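# Flip a folded paper sheet so it lies flat, fold-side down

## Task

Flip the folded sheet upside down so that it rests flat on the table with its folded-back corner on the bottom. At the end both folds must be closed, with the layers aligned and no extra crease anywhere in the paper. Then release it and withdraw the grippers. The attempt fails on the spot if the paper drops, on average, more than about one finger width below where it was last held, or more than two finger widths in a single fall, whether it falls free or slides quickly out of a loose grip. It also fails if any part of the paper goes beyond the table's edge. The result only counts if it stays that way without the robot holding it, and everything must settle shortly after you finish.

## Robot and tools

Robot: two 6-joint arms, left_arm and right_arm, each with a parallel two-finger gripper and a wrist camera. The bases sit near the scene origin: left_arm at about (+0.003, +0.277, +0.013) m and right_arm at about (+0.004, -0.323, +0.019) m. Joint ranges in rad, base to gripper: waist -2.618 to 3.054, shoulder 0 to 3.142, elbow 0 to 3.142, wrist pitch and wrist yaw -1.571 to 1.571, wrist roll -2.094 to 2.094. The elbow cannot straighten completely.

Scene frame: the origin is at table-top height, midway between the arms and roughly 5 to 10 cm behind the near table edge. +x points away from the robot over the table, +y points toward left_arm, and +z points up. The arm names do not tell you which side of a camera image they appear on.

Gripper frame: the fingers extend along the gripper's +z axis and close along its y axis. The reported end_effector_position is the spot between the finger pads, about 1 cm short of the fingertips.

execute_actions(actions): actions is a list of actions. Each action is a list of up to 15 rows, and each row runs for one control step of 1/30 s. If an action has fewer than 15 rows, its last row repeats until 15 steps are done. Every row has exactly 14 numbers, each in [-1, 1], covering both arms even when only one moves. The order is left_arm dx, dy, dz, rx, ry, rz, opening, then right_arm dx, dy, dz, rx, ry, rz, opening. dx to rz are offsets, not poses. They are expressed in that gripper's own axes and measured from the pose it had when the action began. For the first action of a call, that start is the last pose reported in this scene. Rows do not add up: every row counts from the same start pose. Scale: 1.0 equals 0.6 m of translation or 180 degrees of rotation. rx, ry, rz form a single rotation vector. Opening is absolute, not an offset: +1 is fully open (0.094 m) and -1 is closed. An empty list moves nothing and just returns state and images.

Clipping: on every step the commanded pose is limited to within 70 mm and 16 degrees of the measured pose, so a large offset needs several actions. After an action the arm continues at most to its last clipped pose. Joint friction can leave the gripper up to about 31 mm off, and very small commands may produce no motion. If position and orientation conflict, position wins.

move(target, speed, blocking): target is one 14-number row with the same layout, scale and gripper-frame offsets as above. Its offsets count from the pose in the latest result that showed one. Each gripper travels in a straight line, and both arms finish together, in 0.5 to 10 s; a move is cut off at 10 s. speed is the top path speed in m/s, from 0.002 to 0.5 (default 0.25), and turning is capped at twice that value in rad/s. The opening is applied when the move starts. Paths ignore obstacles and the other arm. Grippers can lag, drift, or overshoot the speed, especially near full reach. Faster contact hits harder, and aiming deeper beyond a contact pushes harder. With blocking=false the result arrives after 0.5 s while motion continues. Until a result shows the move has ended, other moves and actions are refused, so use wait or stop. The result adds a 'move:' line with the ending (done, off_target, moving, held, fault), any limits (paced means the pose was clipped; held means a check blocked steps, after which the arm may speed up sharply), and each gripper's remaining distance to its target.

wait(seconds): 0 to 10; lets the sim run with the last commands held, and ends early if a running move finishes. stop(): brakes a running move, which needs stopping distance; the fingers keep moving. zoom_image(camera, region): camera is cam_high, cam_left_wrist or cam_right_wrist; region is [x0, y0, x1, y1] in pixels from the top-left, at most 504 by 504. read_manual(section): only "licences". finished_scene(scene): pass the scene number; this is final.

Results: a state line per arm gives position in metres and quat_wxyz in the scene frame; the printed position can be off, more so at long reach. 'Hand target' lines show where the controller is currently steering. A 'pose unreachable' line means the clearance check altered or blocked that arm's command. grip_measured is the finger opening on the command scale; the last joint value is the opening in metres; each gripper may read up to about 1 mm off. Cameras (all 504x504) are returned in the order cam_high, cam_left_wrist, cam_right_wrist.

Gripping: to hold something, command an opening below grip_measured, about 0.03 lower for a firm hold, less for a lighter one. Paper thinner than about 2 mm receives less grip force, so it can slip.

Heat and faults: holding loads warms motors, even while idle. MOTOR HOT appears from 75 °C; at 90 °C that arm halts for 10 s; at 100 °C it goes limp and drops. These show as OVER-TEMPERATURE FAULT lines; other FAULT lines can also halt an arm.

Avoid: letting the paper drop or slide out of a loose grip, any paper beyond the table edge, fast or hard contacts and strong pushes, the arms touching each other, and the fixed bar and plate behind the bases, which can rise about 3 cm above the table without warning. To keep one arm still, send the offset back to its wanted pose in the first call of a reply, then zeros afterwards, always with its intended opening. While you think, the robot keeps holding your last command.

Each tool is called as a command line: name --argument value for each argument, lists and objects as JSON in quotes; but a table of rows of numbers goes row by row, as --pt "numbers of a row", without its own name.

## Session

execute_actions --actions '[]'

Scene clock: 0.00 s.
left_arm: end_effector_position=(+0.3848, +0.3124, +0.4113) grip_measured=+1.000 end_effector_quat_wxyz=(+0.705, -0.032, +0.708, -0.002) | right_arm: end_effector_position=(+0.3672, -0.3362, +0.4320) grip_measured=+1.000 end_effector_quat_wxyz=(+0.720, +0.009, +0.693, +0.018)
Joint positions: left_arm=[-0.011  1.062  1.047  0.009  0.003 -0.001  0.094] | right_arm=[-0.003  1.037  1.031  0.01  -0.012 -0.001  0.094]
Joint velocities: left_arm=[-0.007  0.022  0.022 -0.037  0.037 -0.022  0.   ] | right_arm=[ 0.002  0.007  0.002  0.051  0.007 -0.022  0.   ]
Motor temperatures (°C, as the motors report them): left_arm=[28 29 27 29 29 30] | right_arm=[26 28 27 28 27 26]
Hand target (left_arm): +0.385, +0.312, +0.411; +0.705, -0.032, +0.708, -0.002
Hand target (right_arm): +0.367, -0.336, +0.432; +0.720, +0.009, +0.693, +0.018

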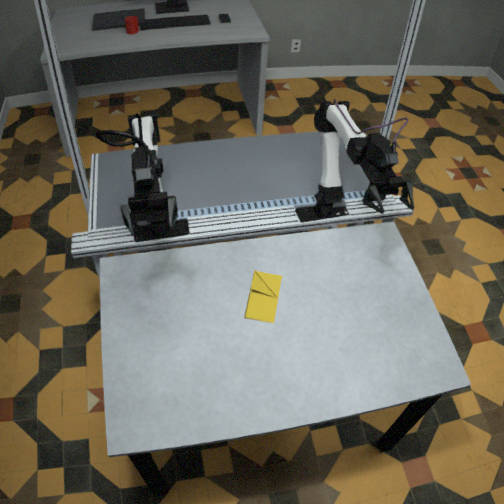

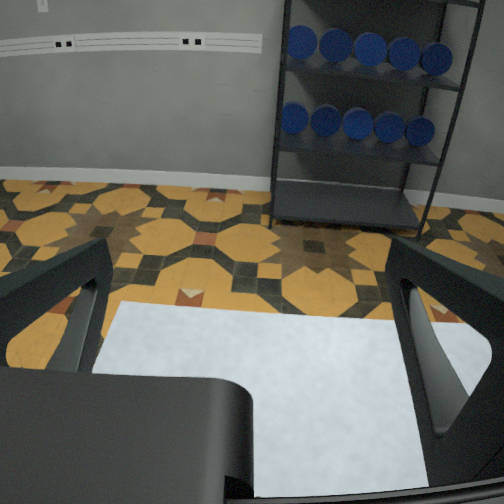

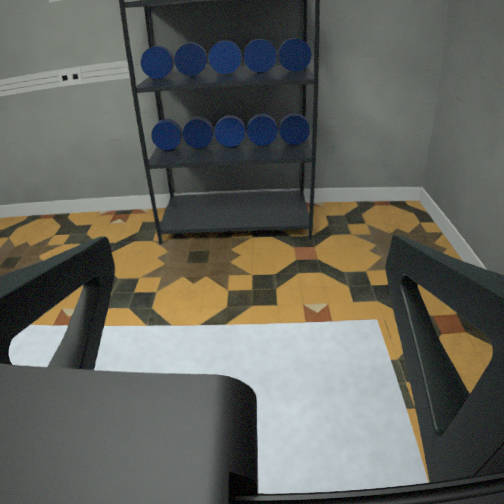

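zoom_image --camera "cam_high" --region '[215, 250, 315, 340]'

Region (215, 250, 315, 340) of cam_high's 504x504 image, scaled by 5.040, with more detail than that image has; it fills the top 454 rows of this view, and the rest is white.

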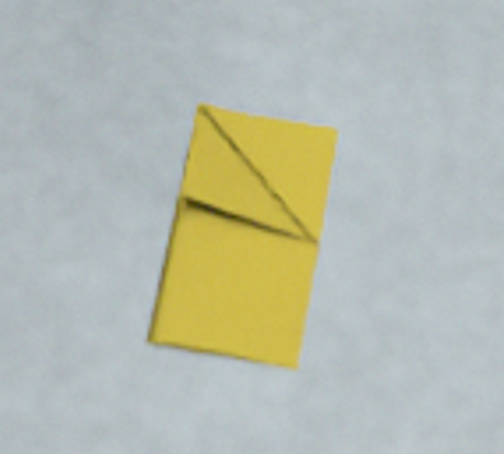

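move --target '[0,0,0,0,0,0,1, 0.25,0.45,-0.1,0,0.45,0,1]'

Scene clock: 12.50 s.
left_arm: end_effector_position=(+0.3848, +0.3124, +0.4113) grip_measured=+1.000 end_effector_quat_wxyz=(+0.705, -0.032, +0.708, -0.002) | right_arm: end_effector_position=(+0.3128, -0.0684, +0.2968) grip_measured=+1.000 end_effector_quat_wxyz=(+0.175, -0.004, +0.981, +0.083)
Joint positions: left_arm=[-0.011  1.062  1.047  0.009  0.003 -0.001  0.094] | right_arm=[ 0.739  1.957  2.262 -1.552  0.116  0.712  0.094]
Joint velocities: left_arm=[-0.022  0.002 -0.022 -0.037 -0.022 -0.066  0.   ] | right_arm=[ 0.007 -0.012  0.002  0.022  0.007 -0.037  0.   ]
Motor temperatures (°C, as the motors report them): left_arm=[28 30 30 34 29 30] | right_arm=[26 29 30 31 27 26]
Hand target (left_arm): +0.385, +0.312, +0.411; +0.705, -0.032, +0.708, -0.002
Hand target (right_arm): +0.312, -0.062, +0.292; +0.165, -0.005, +0.983, +0.084
Off the commanded pose (left_arm): 0.000 m, 0 deg.
Off the commanded pose (right_arm): 0.010 m, 12 deg.
joint sent to its limit (right arm) — the command would take joint 4 (wrist pitch) past its lower limit, so that joint was sent only as far as its limit.
move: off_target (right_arm)

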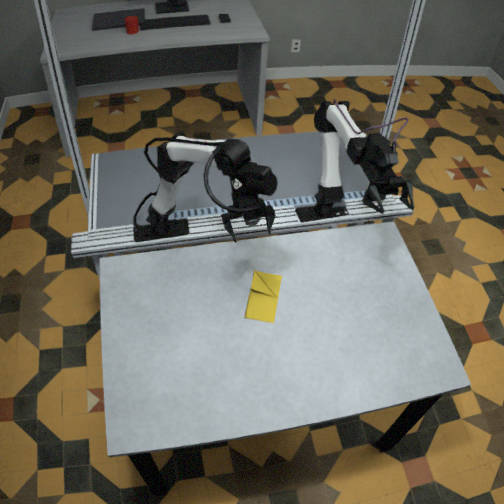

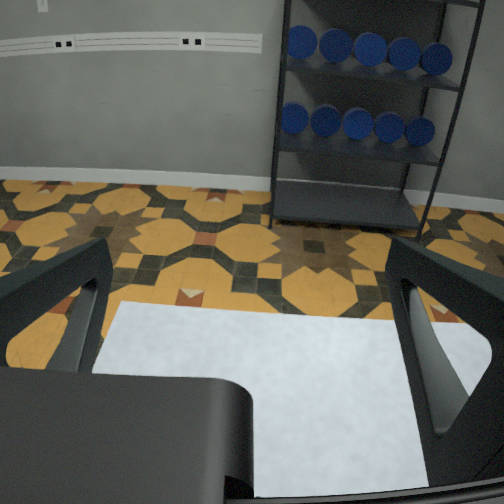

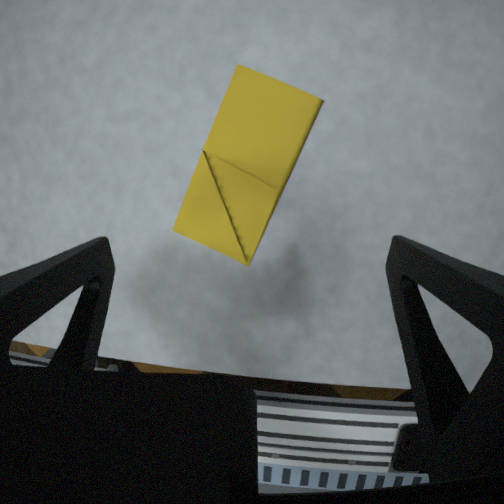

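move --target '[0.61,-0.48,-0.04,0,0.45,0,-1, 0.188,-0.112,0.355,-0.19,0.022,0.185,-0.36]'

Scene clock: 44.17 s.
left_arm: end_effector_position=(+0.3758, +0.0114, +0.0578) grip_measured=-0.984 end_effector_quat_wxyz=(+0.085, -0.028, +0.996, -0.021) | right_arm: end_effector_position=(+0.2843, -0.0979, +0.0607) grip_measured=-0.357 end_effector_quat_wxyz=(+0.115, +0.209, +0.879, +0.412)
Joint positions: left_arm=[-0.719  2.222  1.785 -1.009 -0.111 -0.709  0.001] | right_arm=[ 0.474  1.593  0.536  0.225 -0.43   1.118  0.03 ]
Joint velocities: left_arm=[-0.012  0.012 -0.017  0.022 -0.007  0.066 -0.   ] | right_arm=[-0.002  0.012  0.007 -0.037 -0.081 -0.022 -0.001]
Motor temperatures (°C, as the motors report them): left_arm=[28 31 35 39 29 30] | right_arm=[26 34 34 31 27 26]
Hand target (left_arm): +0.371, +0.006, +0.056; +0.076, -0.025, +0.997, -0.021
Hand target (right_arm): +0.281, -0.101, +0.051; +0.104, +0.217, +0.880, +0.410
Off the commanded pose (left_arm): 0.007 m, 1 deg.
Off the commanded pose (right_arm): 0.011 m, 2 deg.
move: off_target (right_arm)

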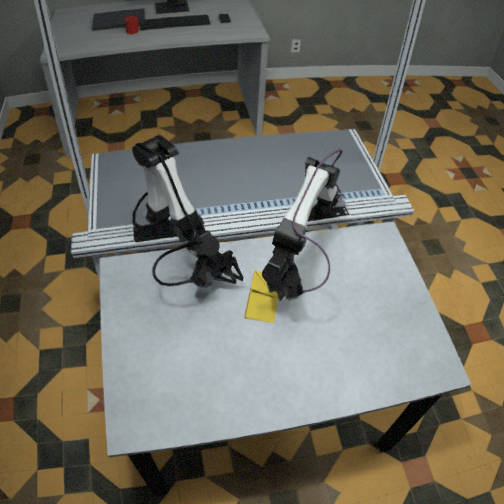

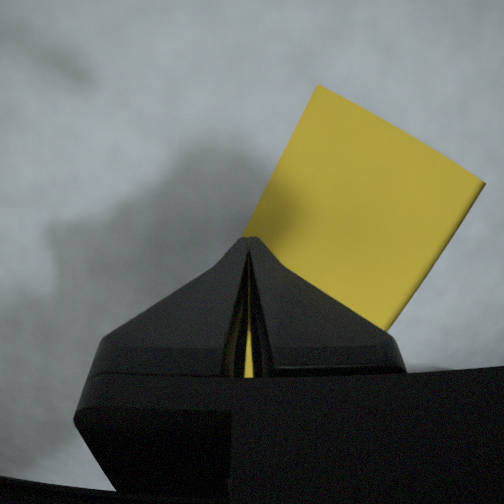

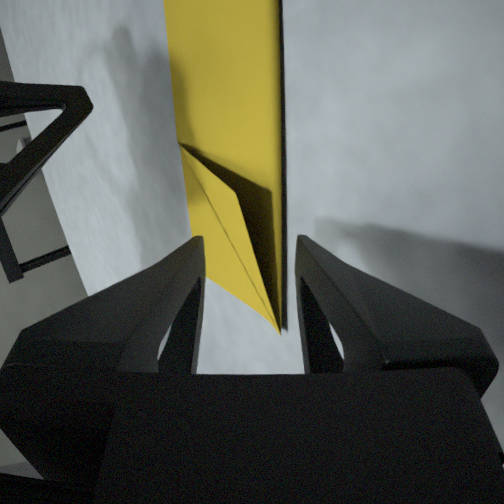

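move --target '[0,-0.055,0.04,0,0,0,-1, 0,-0.05,0.043,0,0,0,-0.15]' --speed 0.06

move --target '[0,0,0.055,0,0,0,-1, 0,-0.015,0.013,0,0,0,-0.15]' --speed 0.03

Scene clock: 49.77 s.
left_arm: end_effector_position=(+0.3820, -0.0161, +0.0388) grip_measured=-0.984 end_effector_quat_wxyz=(+0.083, -0.031, +0.996, -0.022) | right_arm: end_effector_position=(+0.2891, -0.0947, +0.0313) grip_measured=-0.153 end_effector_quat_wxyz=(+0.120, +0.207, +0.877, +0.417)
Joint positions: left_arm=[-0.756  2.333  1.893 -1.01  -0.112 -0.75   0.001] | right_arm=[ 0.474  1.739  0.497  0.425 -0.431  1.119  0.04 ]
Joint velocities: left_arm=[-0.012 -0.012  0.002  0.022 -0.066  0.022 -0.   ] | right_arm=[ 0.002 -0.002  0.002  0.037  0.037  0.022 -0.001]
Motor temperatures (°C, as the motors report them): left_arm=[28 34 35 37 29 30] | right_arm=[26 33 33 32 27 26]
Hand target (left_arm): +0.381, -0.022, +0.036; +0.085, -0.028, +0.996, -0.021
Hand target (right_arm): +0.285, -0.098, +0.022; +0.114, +0.209, +0.879, +0.412
Off the commanded pose (left_arm): 0.007 m, 0 deg.
Off the commanded pose (right_arm): 0.011 m, 1 deg.
move: off_target (right_arm)

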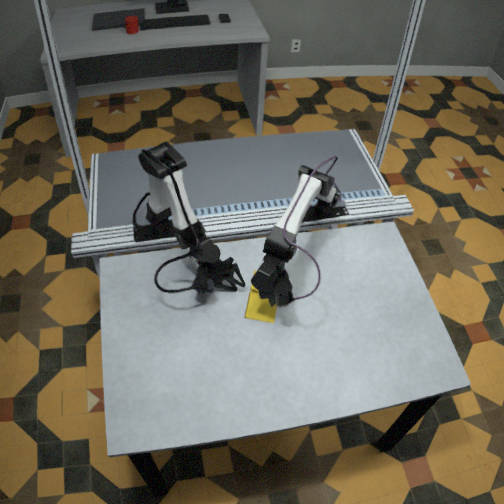

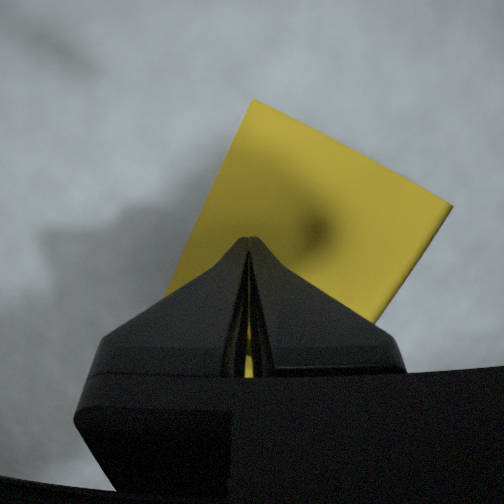

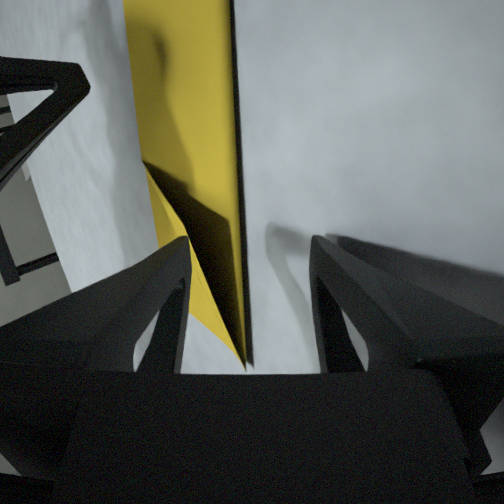

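Scene clock: 51.17 s.
left_arm: end_effector_position=(+0.3868, -0.0175, +0.0177) grip_measured=-0.984 end_effector_quat_wxyz=(+0.085, -0.033, +0.996, -0.023) | right_arm: end_effector_position=(+0.2926, -0.0928, +0.0283) grip_measured=-0.153 end_effector_quat_wxyz=(+0.125, +0.205, +0.875, +0.421)
Joint positions: left_arm=[-0.75   2.366  1.862 -0.941 -0.112 -0.749  0.001] | right_arm=[ 0.474  1.769  0.497  0.47  -0.431  1.119  0.04 ]
Joint velocities: left_arm=[-0.002 -0.012 -0.022 -0.066 -0.007 -0.051 -0.   ] | right_arm=[ 0.007 -0.022  0.002 -0.007  0.007 -0.051  0.002]
Motor temperatures (°C, as the motors report them): left_arm=[28 35 35 37 29 30] | right_arm=[26 33 33 32 27 26]
Hand target (left_arm): +0.387, -0.017, +0.006; +0.083, -0.030, +0.996, -0.021
Hand target (right_arm): +0.289, -0.095, +0.020; +0.120, +0.207, +0.877, +0.417
Off the commanded pose (left_arm): 0.011 m, 0 deg.
Off the commanded pose (right_arm): 0.010 m, 1 deg.
move: off_target (left_arm)

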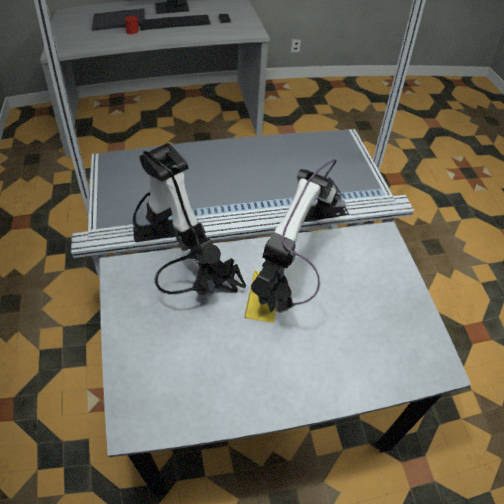

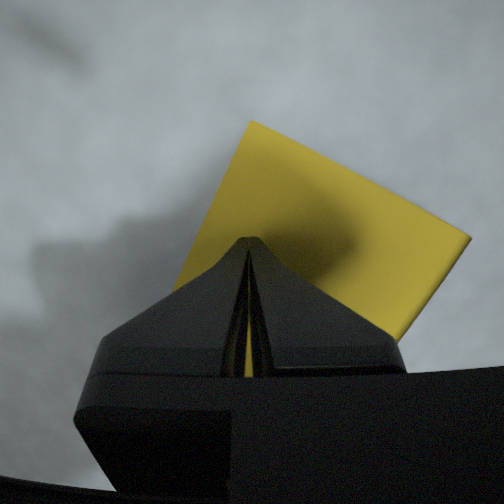

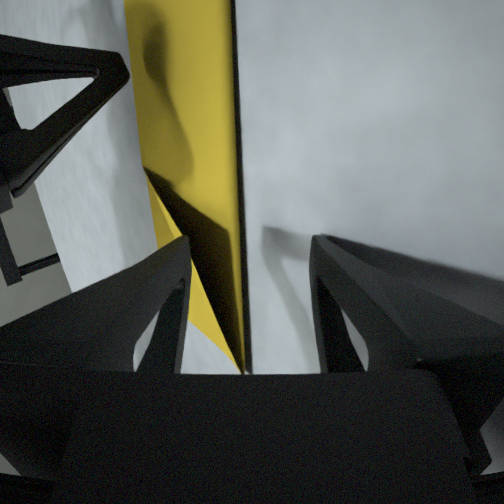

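move --target '[0,0,0.04,0,0,0,-1, 0.06,-0.02,0.016,0,0,0,-0.15]' --speed 0.03

move --target '[0,0,0.02,0,0,0,-1, 0,0.03,0.075,0,0,0,-0.15]' --speed 0.02

Scene clock: 55.77 s.
left_arm: end_effector_position=(+0.3904, -0.0209, +0.0083) grip_measured=-0.984 end_effector_quat_wxyz=(+0.090, -0.033, +0.995, -0.027) | right_arm: end_effector_position=(+0.2701, -0.0735, +0.0280) grip_measured=-0.153 end_effector_quat_wxyz=(+0.136, +0.197, +0.867, +0.437)
Joint positions: left_arm=[-0.75   2.384  1.855 -0.902 -0.112 -0.749  0.001] | right_arm=[ 0.582  1.769  0.417  0.626 -0.361  1.2    0.04 ]
Joint velocities: left_arm=[-0.012  0.002 -0.002 -0.095 -0.022  0.007 -0.001] | right_arm=[-0.002  0.012  0.002 -0.037 -0.037  0.022 -0.   ]
Motor temperatures (°C, as the motors report them): left_arm=[28 38 35 36 29 30] | right_arm=[26 33 33 33 27 26]
Hand target (left_arm): +0.390, -0.018, -0.006; +0.085, -0.033, +0.996, -0.023
Hand target (right_arm): +0.261, -0.077, +0.012; +0.125, +0.205, +0.875, +0.421
Off the commanded pose (left_arm): 0.014 m, 1 deg.
Off the commanded pose (right_arm): 0.019 m, 3 deg.
move: off_target (left_arm, right_arm)

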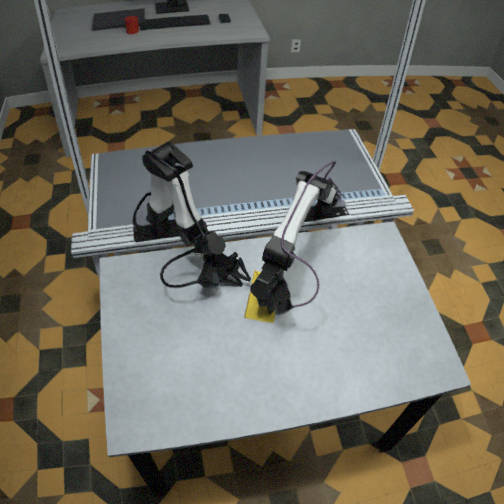

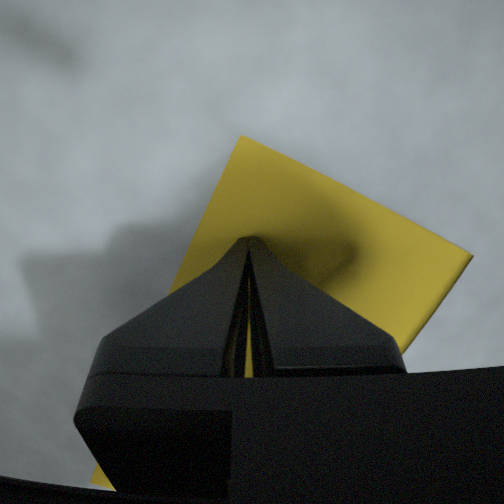

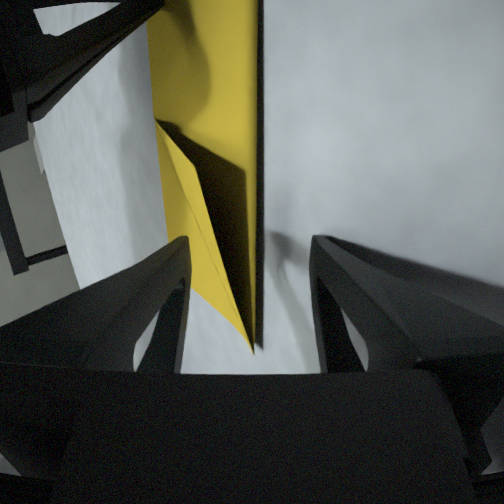

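Scene clock: 58.40 s.
left_arm: end_effector_position=(+0.3917, -0.0220, +0.0086) grip_measured=-0.984 end_effector_quat_wxyz=(+0.092, -0.034, +0.995, -0.030) | right_arm: end_effector_position=(+0.2939, -0.0348, +0.0286) grip_measured=-0.153 end_effector_quat_wxyz=(+0.143, +0.191, +0.860, +0.451)
Joint positions: left_arm=[-0.75   2.384  1.855 -0.896 -0.112 -0.749  0.001] | right_arm=[ 0.646  1.908  0.559  0.673 -0.321  1.245  0.04 ]
Joint velocities: left_arm=[-0.012  0.007  0.002  0.022 -0.022 -0.095 -0.   ] | right_arm=[-0.002  0.002 -0.007  0.022  0.066 -0.022 -0.   ]
Motor temperatures (°C, as the motors report them): left_arm=[28 39 35 36 29 30] | right_arm=[26 33 33 33 27 26]
Hand target (left_arm): +0.392, -0.021, -0.003; +0.090, -0.033, +0.995, -0.027
Hand target (right_arm): +0.293, -0.033, +0.017; +0.136, +0.197, +0.867, +0.436
Off the commanded pose (left_arm): 0.012 m, 0 deg.
Off the commanded pose (right_arm): 0.013 m, 2 deg.
move: off_target (left_arm, right_arm)

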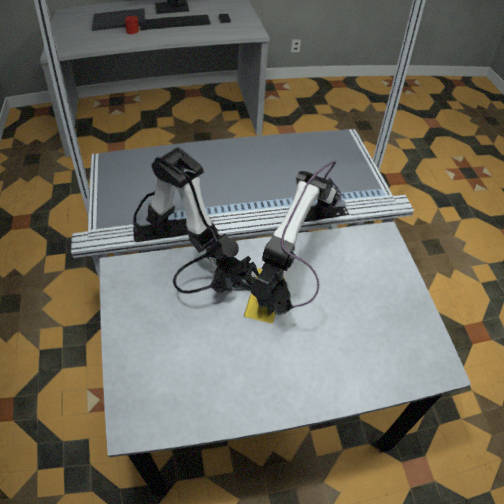

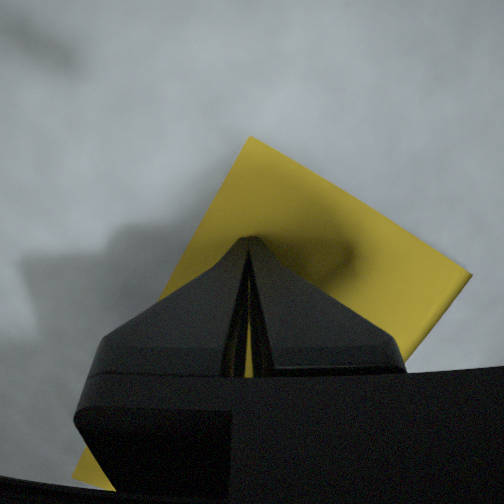

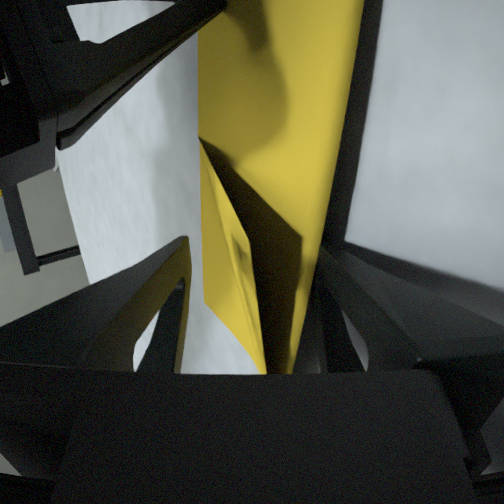

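move --target '[0,0,0.02,0,0,0,-1, 0,0.01,-0.035,0,0,0,-0.15]' --speed 0.03

move --target '[0,0,0.02,0,0,0,-1, 0,0.025,0.06,0,0,0,-0.15]' --speed 0.02

Scene clock: 80.07 s.
left_arm: end_effector_position=(+0.3929, -0.0230, +0.0089) grip_measured=-0.984 end_effector_quat_wxyz=(+0.095, -0.034, +0.994, -0.032) | right_arm: end_effector_position=(+0.2903, -0.0407, +0.0464) grip_measured=-0.153 end_effector_quat_wxyz=(+0.148, +0.190, +0.857, +0.455)
Joint positions: left_arm=[-0.75   2.384  1.855 -0.889 -0.112 -0.749  0.001] | right_arm=[ 0.639  1.815  0.537  0.615 -0.324  1.242  0.04 ]
Joint velocities: left_arm=[ 0.007 -0.017 -0.017 -0.037 -0.022 -0.037 -0.001] | right_arm=[ 0.002  0.002 -0.007 -0.066  0.037 -0.007 -0.   ]
Motor temperatures (°C, as the motors report them): left_arm=[28 46 35 35 29 30] | right_arm=[26 33 33 35 27 26]
Hand target (left_arm): +0.394, -0.022, -0.003; +0.092, -0.034, +0.995, -0.030
Hand target (right_arm): +0.286, -0.046, +0.045; +0.143, +0.190, +0.860, +0.451
Off the commanded pose (left_arm): 0.012 m, 0 deg.
Off the commanded pose (right_arm): 0.007 m, 1 deg.
move: off_target (left_arm)

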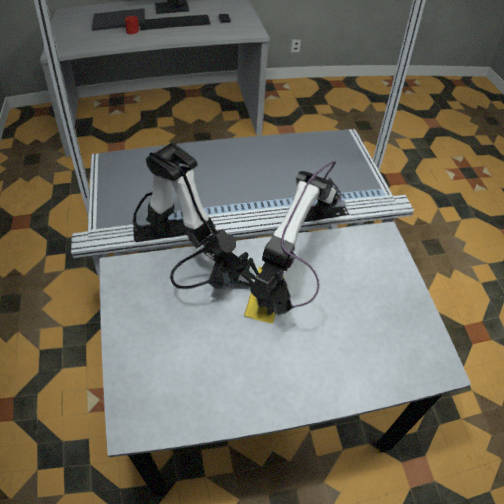

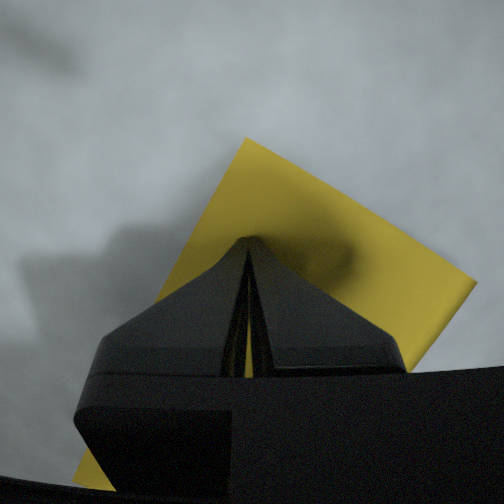

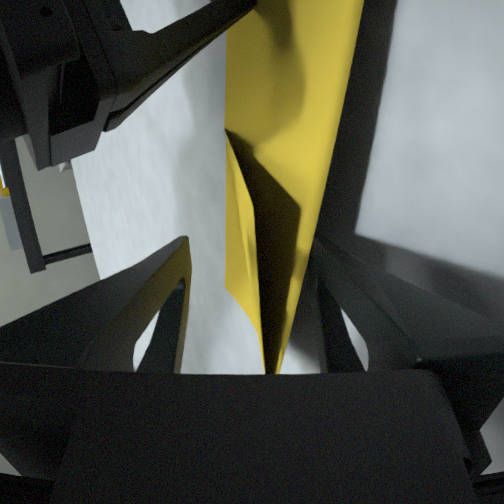

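Scene clock: 82.23 s.
left_arm: end_effector_position=(+0.3942, -0.0241, +0.0092) grip_measured=-0.984 end_effector_quat_wxyz=(+0.097, -0.034, +0.994, -0.034) | right_arm: end_effector_position=(+0.3064, -0.0136, +0.0421) grip_measured=-0.153 end_effector_quat_wxyz=(+0.148, +0.189, +0.857, +0.456)
Joint positions: left_arm=[-0.75   2.384  1.855 -0.882 -0.112 -0.749  0.001] | right_arm=[ 0.678  1.92   0.651  0.615 -0.294  1.267  0.04 ]
Joint velocities: left_arm=[-0.022 -0.002 -0.027  0.095 -0.051 -0.066  0.   ] | right_arm=[-0.002 -0.022 -0.002  0.007 -0.007  0.037  0.   ]
Motor temperatures (°C, as the motors report them): left_arm=[28 47 35 35 29 30] | right_arm=[26 34 33 35 27 26]
Hand target (left_arm): +0.395, -0.023, -0.003; +0.095, -0.034, +0.994, -0.032
Hand target (right_arm): +0.309, -0.007, +0.039; +0.148, +0.190, +0.857, +0.455
Off the commanded pose (left_arm): 0.012 m, 0 deg.
Off the commanded pose (right_arm): 0.007 m, 0 deg.
move: off_target (left_arm)

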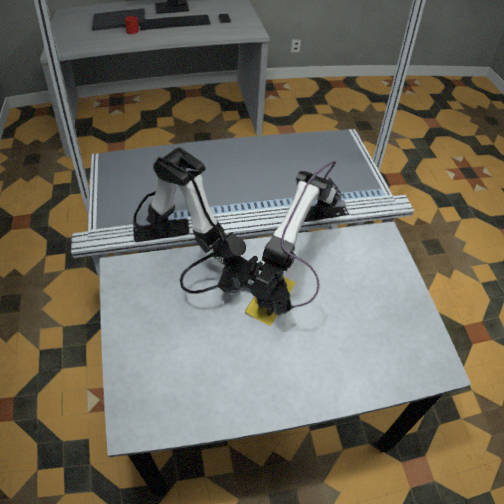

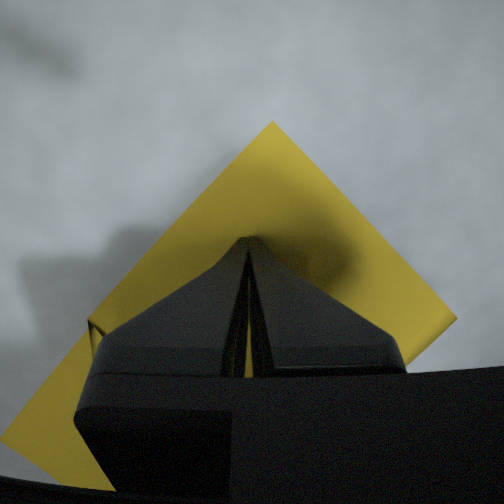

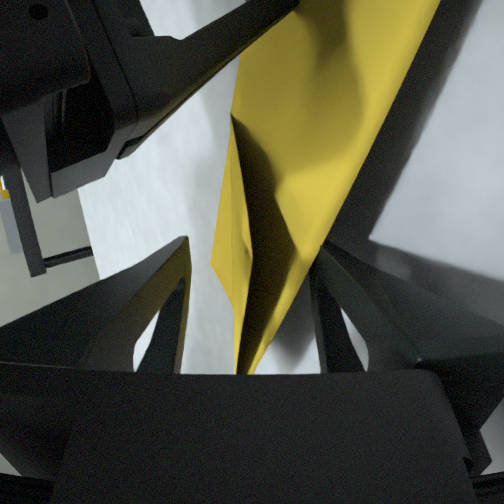

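move --target '[0,0.03,-0.04,0.14,0.06,0,-1, 0,0,0,0,0,0,-0.15]' --speed 0.1

move --target '[0.075,0.07,-0.03,0,0,0,-1, 0,0,0,0,0,0,-0.15]' --speed 0.08

Scene clock: 93.57 s.
left_arm: end_effector_position=(+0.3885, -0.0028, +0.0305) grip_measured=-0.984 end_effector_quat_wxyz=(+0.004, -0.014, +0.969, -0.245) | right_arm: end_effector_position=(+0.3065, -0.0136, +0.0421) grip_measured=-0.153 end_effector_quat_wxyz=(+0.148, +0.189, +0.857, +0.456)
Joint positions: left_arm=[-0.549  2.234  1.624 -0.727  0.385 -0.568  0.001] | right_arm=[ 0.678  1.92   0.651  0.615 -0.294  1.268  0.04 ]
Joint velocities: left_arm=[-0.007 -0.027 -0.007  0.022  0.007  0.007  0.   ] | right_arm=[ 0.007 -0.007 -0.007 -0.051 -0.022 -0.007 -0.001]
Motor temperatures (°C, as the motors report them): left_arm=[28 50 35 35 29 30] | right_arm=[26 34 34 36 27 26]
Hand target (left_arm): +0.388, -0.005, +0.032; +0.009, -0.009, +0.967, -0.253
Hand target (right_arm): +0.306, -0.014, +0.042; +0.148, +0.189, +0.857, +0.456
Off the commanded pose (left_arm): 0.002 m, 1 deg.
Off the commanded pose (right_arm): 0.000 m, 0 deg.
move: done

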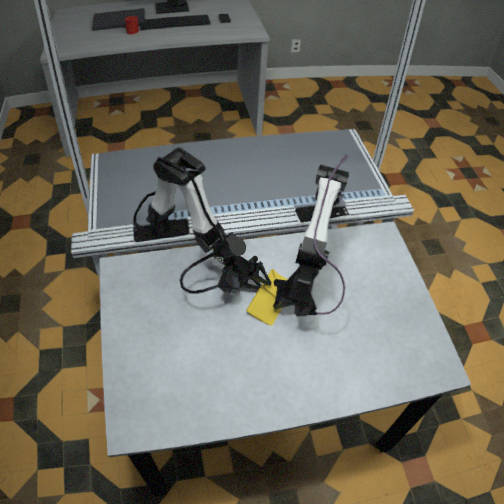

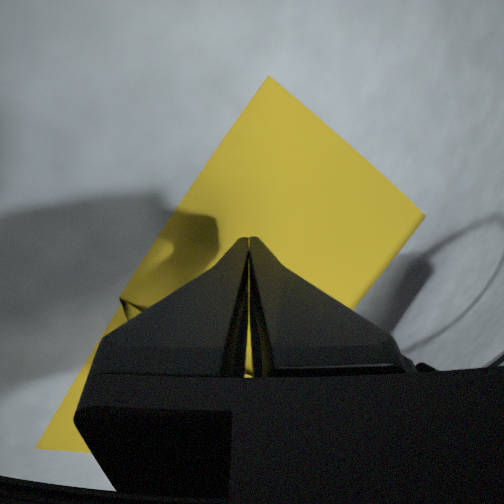

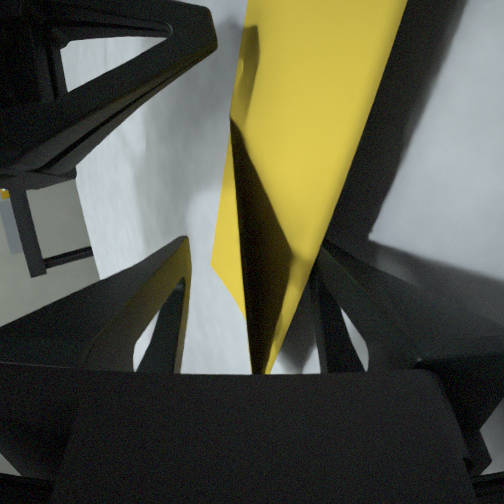

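Scene clock: 94.87 s.
left_arm: end_effector_position=(+0.3417, +0.0423, +0.0259) grip_measured=-0.984 end_effector_quat_wxyz=(-0.003, -0.019, +0.971, -0.237) | right_arm: end_effector_position=(+0.3065, -0.0136, +0.0421) grip_measured=-0.153 end_effector_quat_wxyz=(+0.148, +0.189, +0.857, +0.456)
Joint positions: left_arm=[-0.505  2.037  1.304 -0.639  0.386 -0.527  0.001] | right_arm=[ 0.678  1.92   0.651  0.615 -0.294  1.268  0.04 ]
Joint velocities: left_arm=[-0.017  0.027 -0.017 -0.051  0.037  0.007  0.001] | right_arm=[ 0.007  0.007  0.002 -0.022  0.081 -0.022 -0.001]
Motor temperatures (°C, as the motors report them): left_arm=[28 50 35 35 29 30] | right_arm=[26 34 34 36 27 26]
Hand target (left_arm): +0.342, +0.041, +0.027; +0.004, -0.014, +0.969, -0.245
Hand target (right_arm): +0.306, -0.014, +0.042; +0.148, +0.189, +0.857, +0.456
Off the commanded pose (left_arm): 0.001 m, 1 deg.
Off the commanded pose (right_arm): 0.000 m, 0 deg.
move: done

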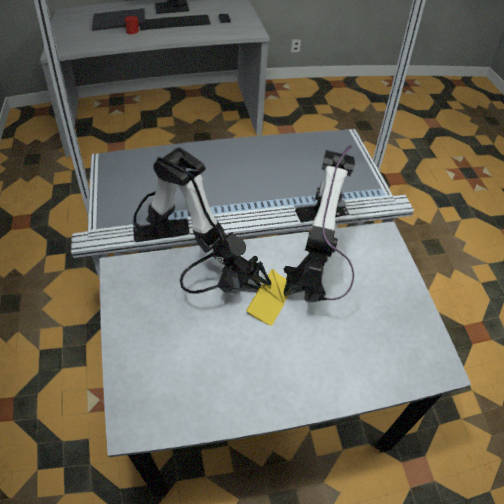

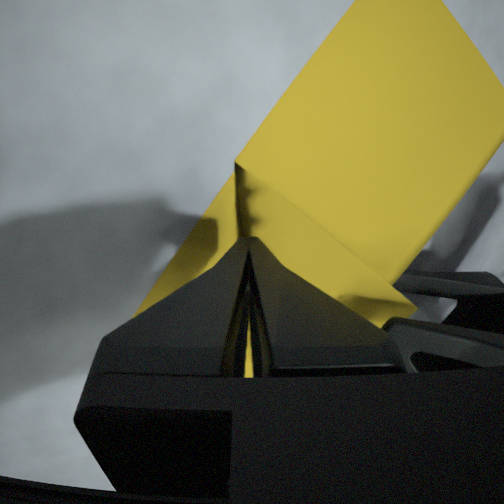

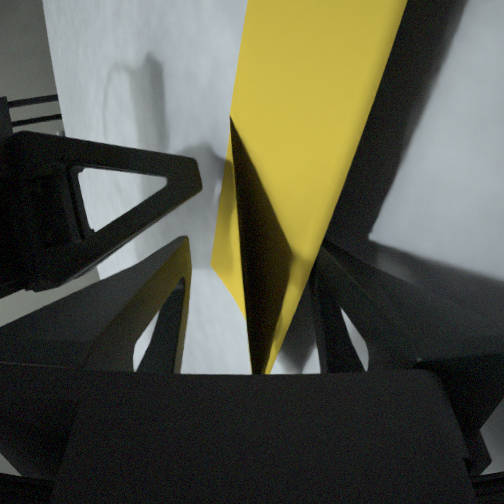

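Press along the finger axis, then push the right finger in.

move --target '[0,0.01,0.05,0,0,0,-1, 0,0,0,0,0,0,-0.15]' --speed 0.03

move --target '[0,0.008,0.016,0,0,0,-1, 0.01,0.01,0.06,0,0,0,-0.15]' --speed 0.02

Scene clock: 99.13 s.
left_arm: end_effector_position=(+0.3473, +0.0374, +0.0083) grip_measured=-0.984 end_effector_quat_wxyz=(+0.004, -0.021, +0.970, -0.242) | right_arm: end_effector_position=(+0.3065, -0.0136, +0.0421) grip_measured=-0.153 end_effector_quat_wxyz=(+0.148, +0.189, +0.857, +0.456)
Joint positions: left_arm=[-0.507  2.081  1.285 -0.557  0.387 -0.538  0.001] | right_arm=[ 0.678  1.92   0.651  0.615 -0.294  1.268  0.04 ]
Joint velocities: left_arm=[-0.002 -0.007  0.007  0.007  0.066 -0.066  0.   ] | right_arm=[ 0.002 -0.007 -0.002  0.022 -0.007  0.022  0.   ]
Motor temperatures (°C, as the motors report them): left_arm=[28 50 35 35 29 30] | right_arm=[26 35 34 37 27 26]
Hand target (left_arm): +0.341, +0.034, -0.003; -0.003, -0.019, +0.971, -0.237
Hand target (right_arm): +0.306, -0.014, +0.042; +0.148, +0.189, +0.857, +0.456
Off the commanded pose (left_arm): 0.014 m, 1 deg.
Off the commanded pose (right_arm): 0.000 m, 0 deg.
move: off_target (left_arm)

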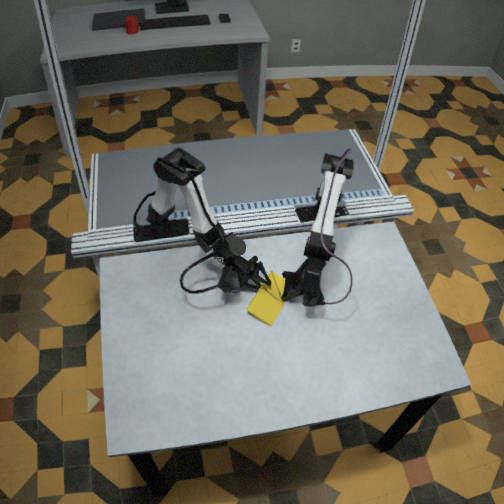

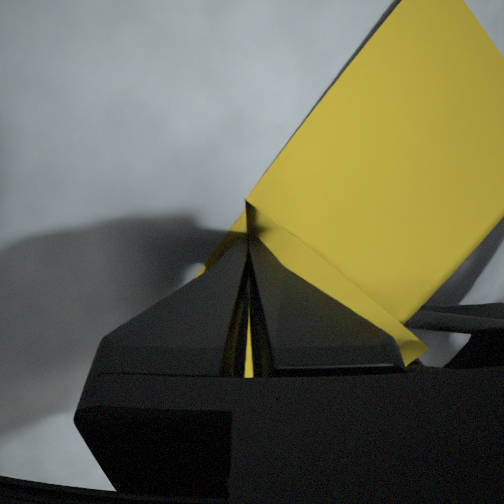

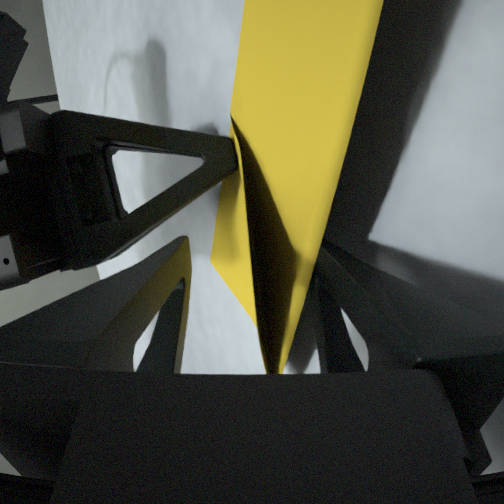

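Scene clock: 101.20 s.
left_arm: end_effector_position=(+0.3501, +0.0361, +0.0091) grip_measured=-0.984 end_effector_quat_wxyz=(+0.010, -0.020, +0.969, -0.245) | right_arm: end_effector_position=(+0.3154, +0.0114, +0.0302) grip_measured=-0.153 end_effector_quat_wxyz=(+0.146, +0.189, +0.858, +0.455)
Joint positions: left_arm=[-0.507  2.081  1.285 -0.544  0.387 -0.538  0.001] | right_arm=[ 0.719  2.026  0.744  0.631 -0.265  1.293  0.04 ]
Joint velocities: left_arm=[ 0.002 -0.027  0.012  0.095  0.022 -0.007  0.   ] | right_arm=[-0.007  0.007 -0.007 -0.066 -0.081  0.037 -0.001]
Motor temperatures (°C, as the motors report them): left_arm=[28 50 35 35 29 30] | right_arm=[26 35 34 37 27 26]
Hand target (left_arm): +0.347, +0.037, -0.002; +0.004, -0.021, +0.970, -0.242
Hand target (right_arm): +0.318, +0.018, +0.028; +0.148, +0.189, +0.857, +0.456
Off the commanded pose (left_arm): 0.012 m, 1 deg.
Off the commanded pose (right_arm): 0.008 m, 0 deg.
move: off_target (left_arm)

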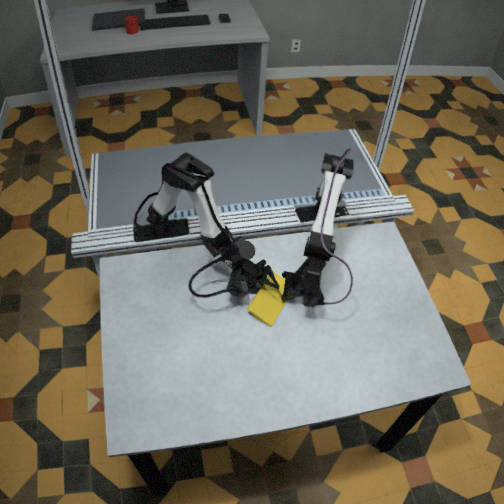

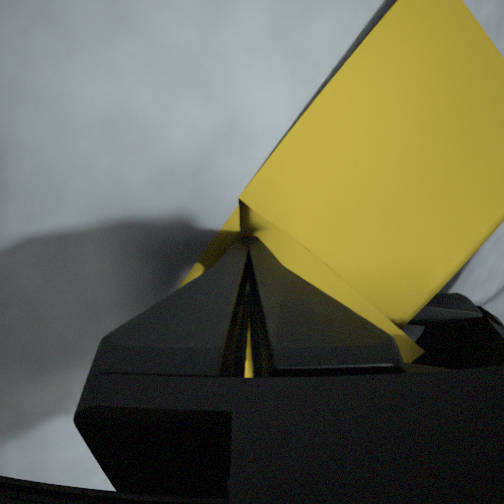

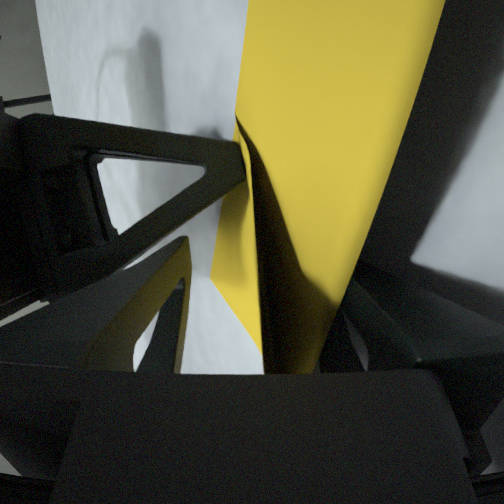

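move --target '[0,0.1,-0.3,0,0,0,-1, 0,0,0,0,0,0,-1]' --speed 0.15

move --target '[0,0.1,-0.1,0,0,0,-1, 0,0.19,-0.13,0,0,0,-1]' --speed 0.1

move --target '[0,0,0,0,0,0,-1, 0,0,0,0,0,-0.97,-1]' --speed 0.4

Scene clock: 106.83 s.
left_arm: end_effector_position=(+0.3462, +0.1756, +0.1352) grip_measured=-0.984 end_effector_quat_wxyz=(+0.014, -0.024, +0.970, -0.242) | right_arm: end_effector_position=(+0.3154, +0.0113, +0.0300) grip_measured=-0.991 end_effector_quat_wxyz=(+0.146, +0.189, +0.858, +0.455)
Joint positions: left_arm=[-0.155  1.806  1.468 -1.147  0.435 -0.168  0.001] | right_arm=[ 0.719  2.026  0.744  0.631 -0.264  1.294  0.   ]
Joint velocities: left_arm=[ 0.002 -0.002 -0.007 -0.066 -0.007 -0.022  0.   ] | right_arm=[ 0.012 -0.012  0.002 -0.007 -0.007 -0.007 -0.   ]
Motor temperatures (°C, as the motors report them): left_arm=[28 49 35 35 29 30] | right_arm=[26 36 34 37 27 26]
Hand target (left_arm): +0.344, +0.174, +0.140; +0.011, -0.020, +0.969, -0.246
Hand target (right_arm): +0.315, +0.011, +0.030; +0.146, +0.189, +0.858, +0.455
Off the commanded pose (left_arm): 0.005 m, 1 deg.
Off the commanded pose (right_arm): 0.000 m, 0 deg.
move: done

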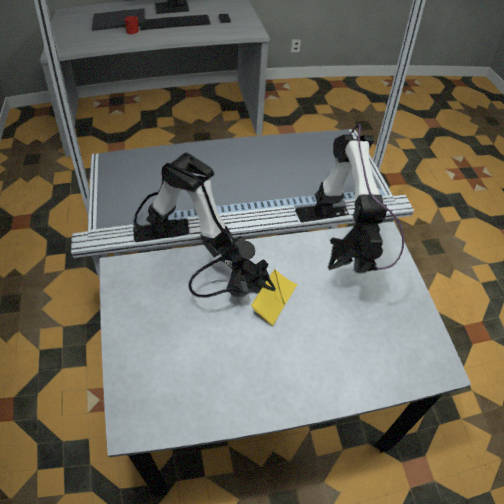

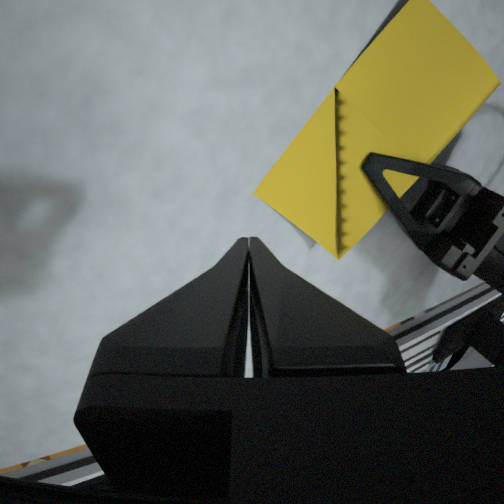

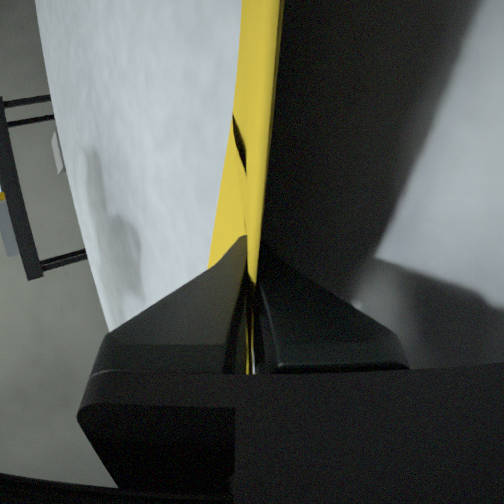

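Scene clock: 108.83 s.
left_arm: end_effector_position=(+0.3433, +0.2583, +0.1614) grip_measured=-0.984 end_effector_quat_wxyz=(+0.026, -0.025, +0.971, -0.238) | right_arm: end_effector_position=(+0.3055, +0.0109, +0.1568) grip_measured=-0.991 end_effector_quat_wxyz=(+0.142, +0.191, +0.860, +0.451)
Joint positions: left_arm=[ 0.084  1.806  1.591 -1.356  0.435  0.088  0.001] | right_arm=[ 0.74   1.644  0.931  0.053 -0.248  1.307  0.   ]
Joint velocities: left_arm=[ 0.002 -0.017  0.002 -0.037  0.007  0.007 -0.001] | right_arm=[-0.012  0.007  0.007 -0.022  0.007 -0.051  0.   ]
Motor temperatures (°C, as the motors report them): left_arm=[28 49 35 34 29 30] | right_arm=[26 36 34 37 27 26]
Hand target (left_arm): +0.342, +0.257, +0.160; +0.015, -0.024, +0.970, -0.243
Hand target (right_arm): +0.305, +0.015, +0.166; +0.146, +0.189, +0.858, +0.455
Off the commanded pose (left_arm): 0.003 m, 1 deg.
Off the commanded pose (right_arm): 0.011 m, 1 deg.
move: off_target (right_arm)

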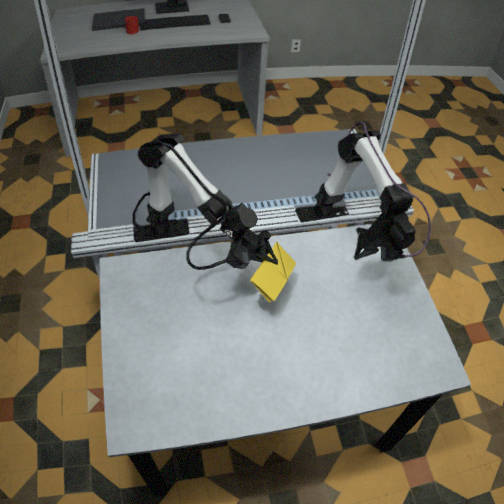

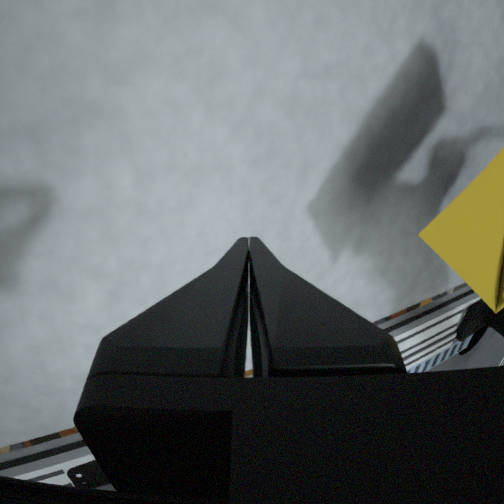

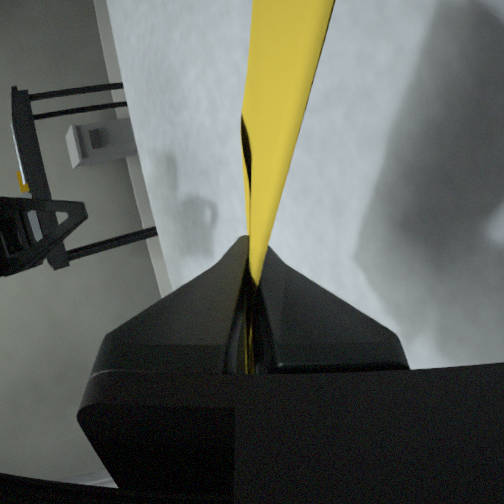

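Scene clock: 113.33 s.
left_arm: end_effector_position=(+0.3433, +0.2583, +0.1614) grip_measured=-0.984 end_effector_quat_wxyz=(+0.026, -0.025, +0.971, -0.238) | right_arm: end_effector_position=(+0.3054, +0.0109, +0.1568) grip_measured=-0.991 end_effector_quat_wxyz=(-0.458, +0.849, -0.235, +0.119)
Joint positions: left_arm=[ 0.084  1.806  1.591 -1.356  0.435  0.088  0.001] | right_arm=[ 0.74   1.644  0.931  0.053 -0.248 -1.73   0.   ]
Joint velocities: left_arm=[ 0.002 -0.017  0.012  0.081 -0.081 -0.051 -0.   ] | right_arm=[-0.007 -0.007  0.012 -0.022  0.022  0.022 -0.001]
Motor temperatures (°C, as the motors report them): left_arm=[28 48 36 34 29 30] | right_arm=[26 36 35 38 27 26]
Hand target (left_arm): +0.343, +0.258, +0.161; +0.026, -0.025, +0.971, -0.238
Hand target (right_arm): +0.305, +0.011, +0.157; -0.457, +0.850, -0.231, +0.121
Off the commanded pose (left_arm): 0.000 m, 0 deg.
Off the commanded pose (right_arm): 0.000 m, 1 deg.
move: done

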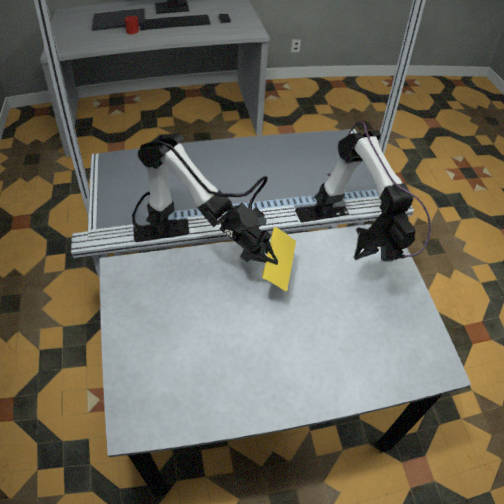

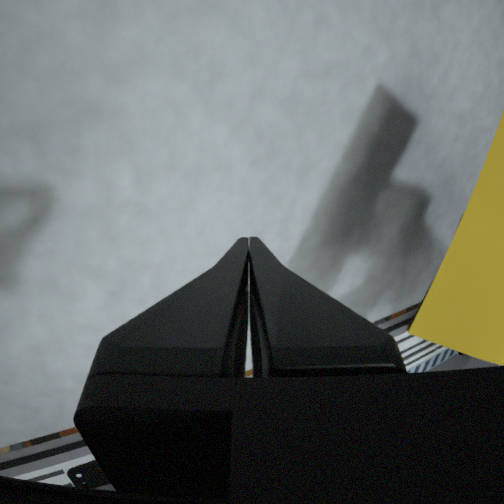

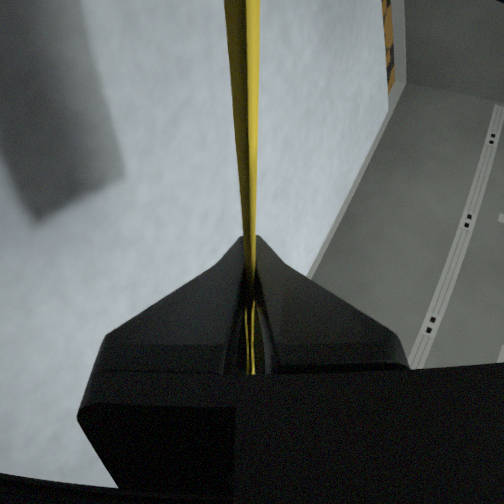

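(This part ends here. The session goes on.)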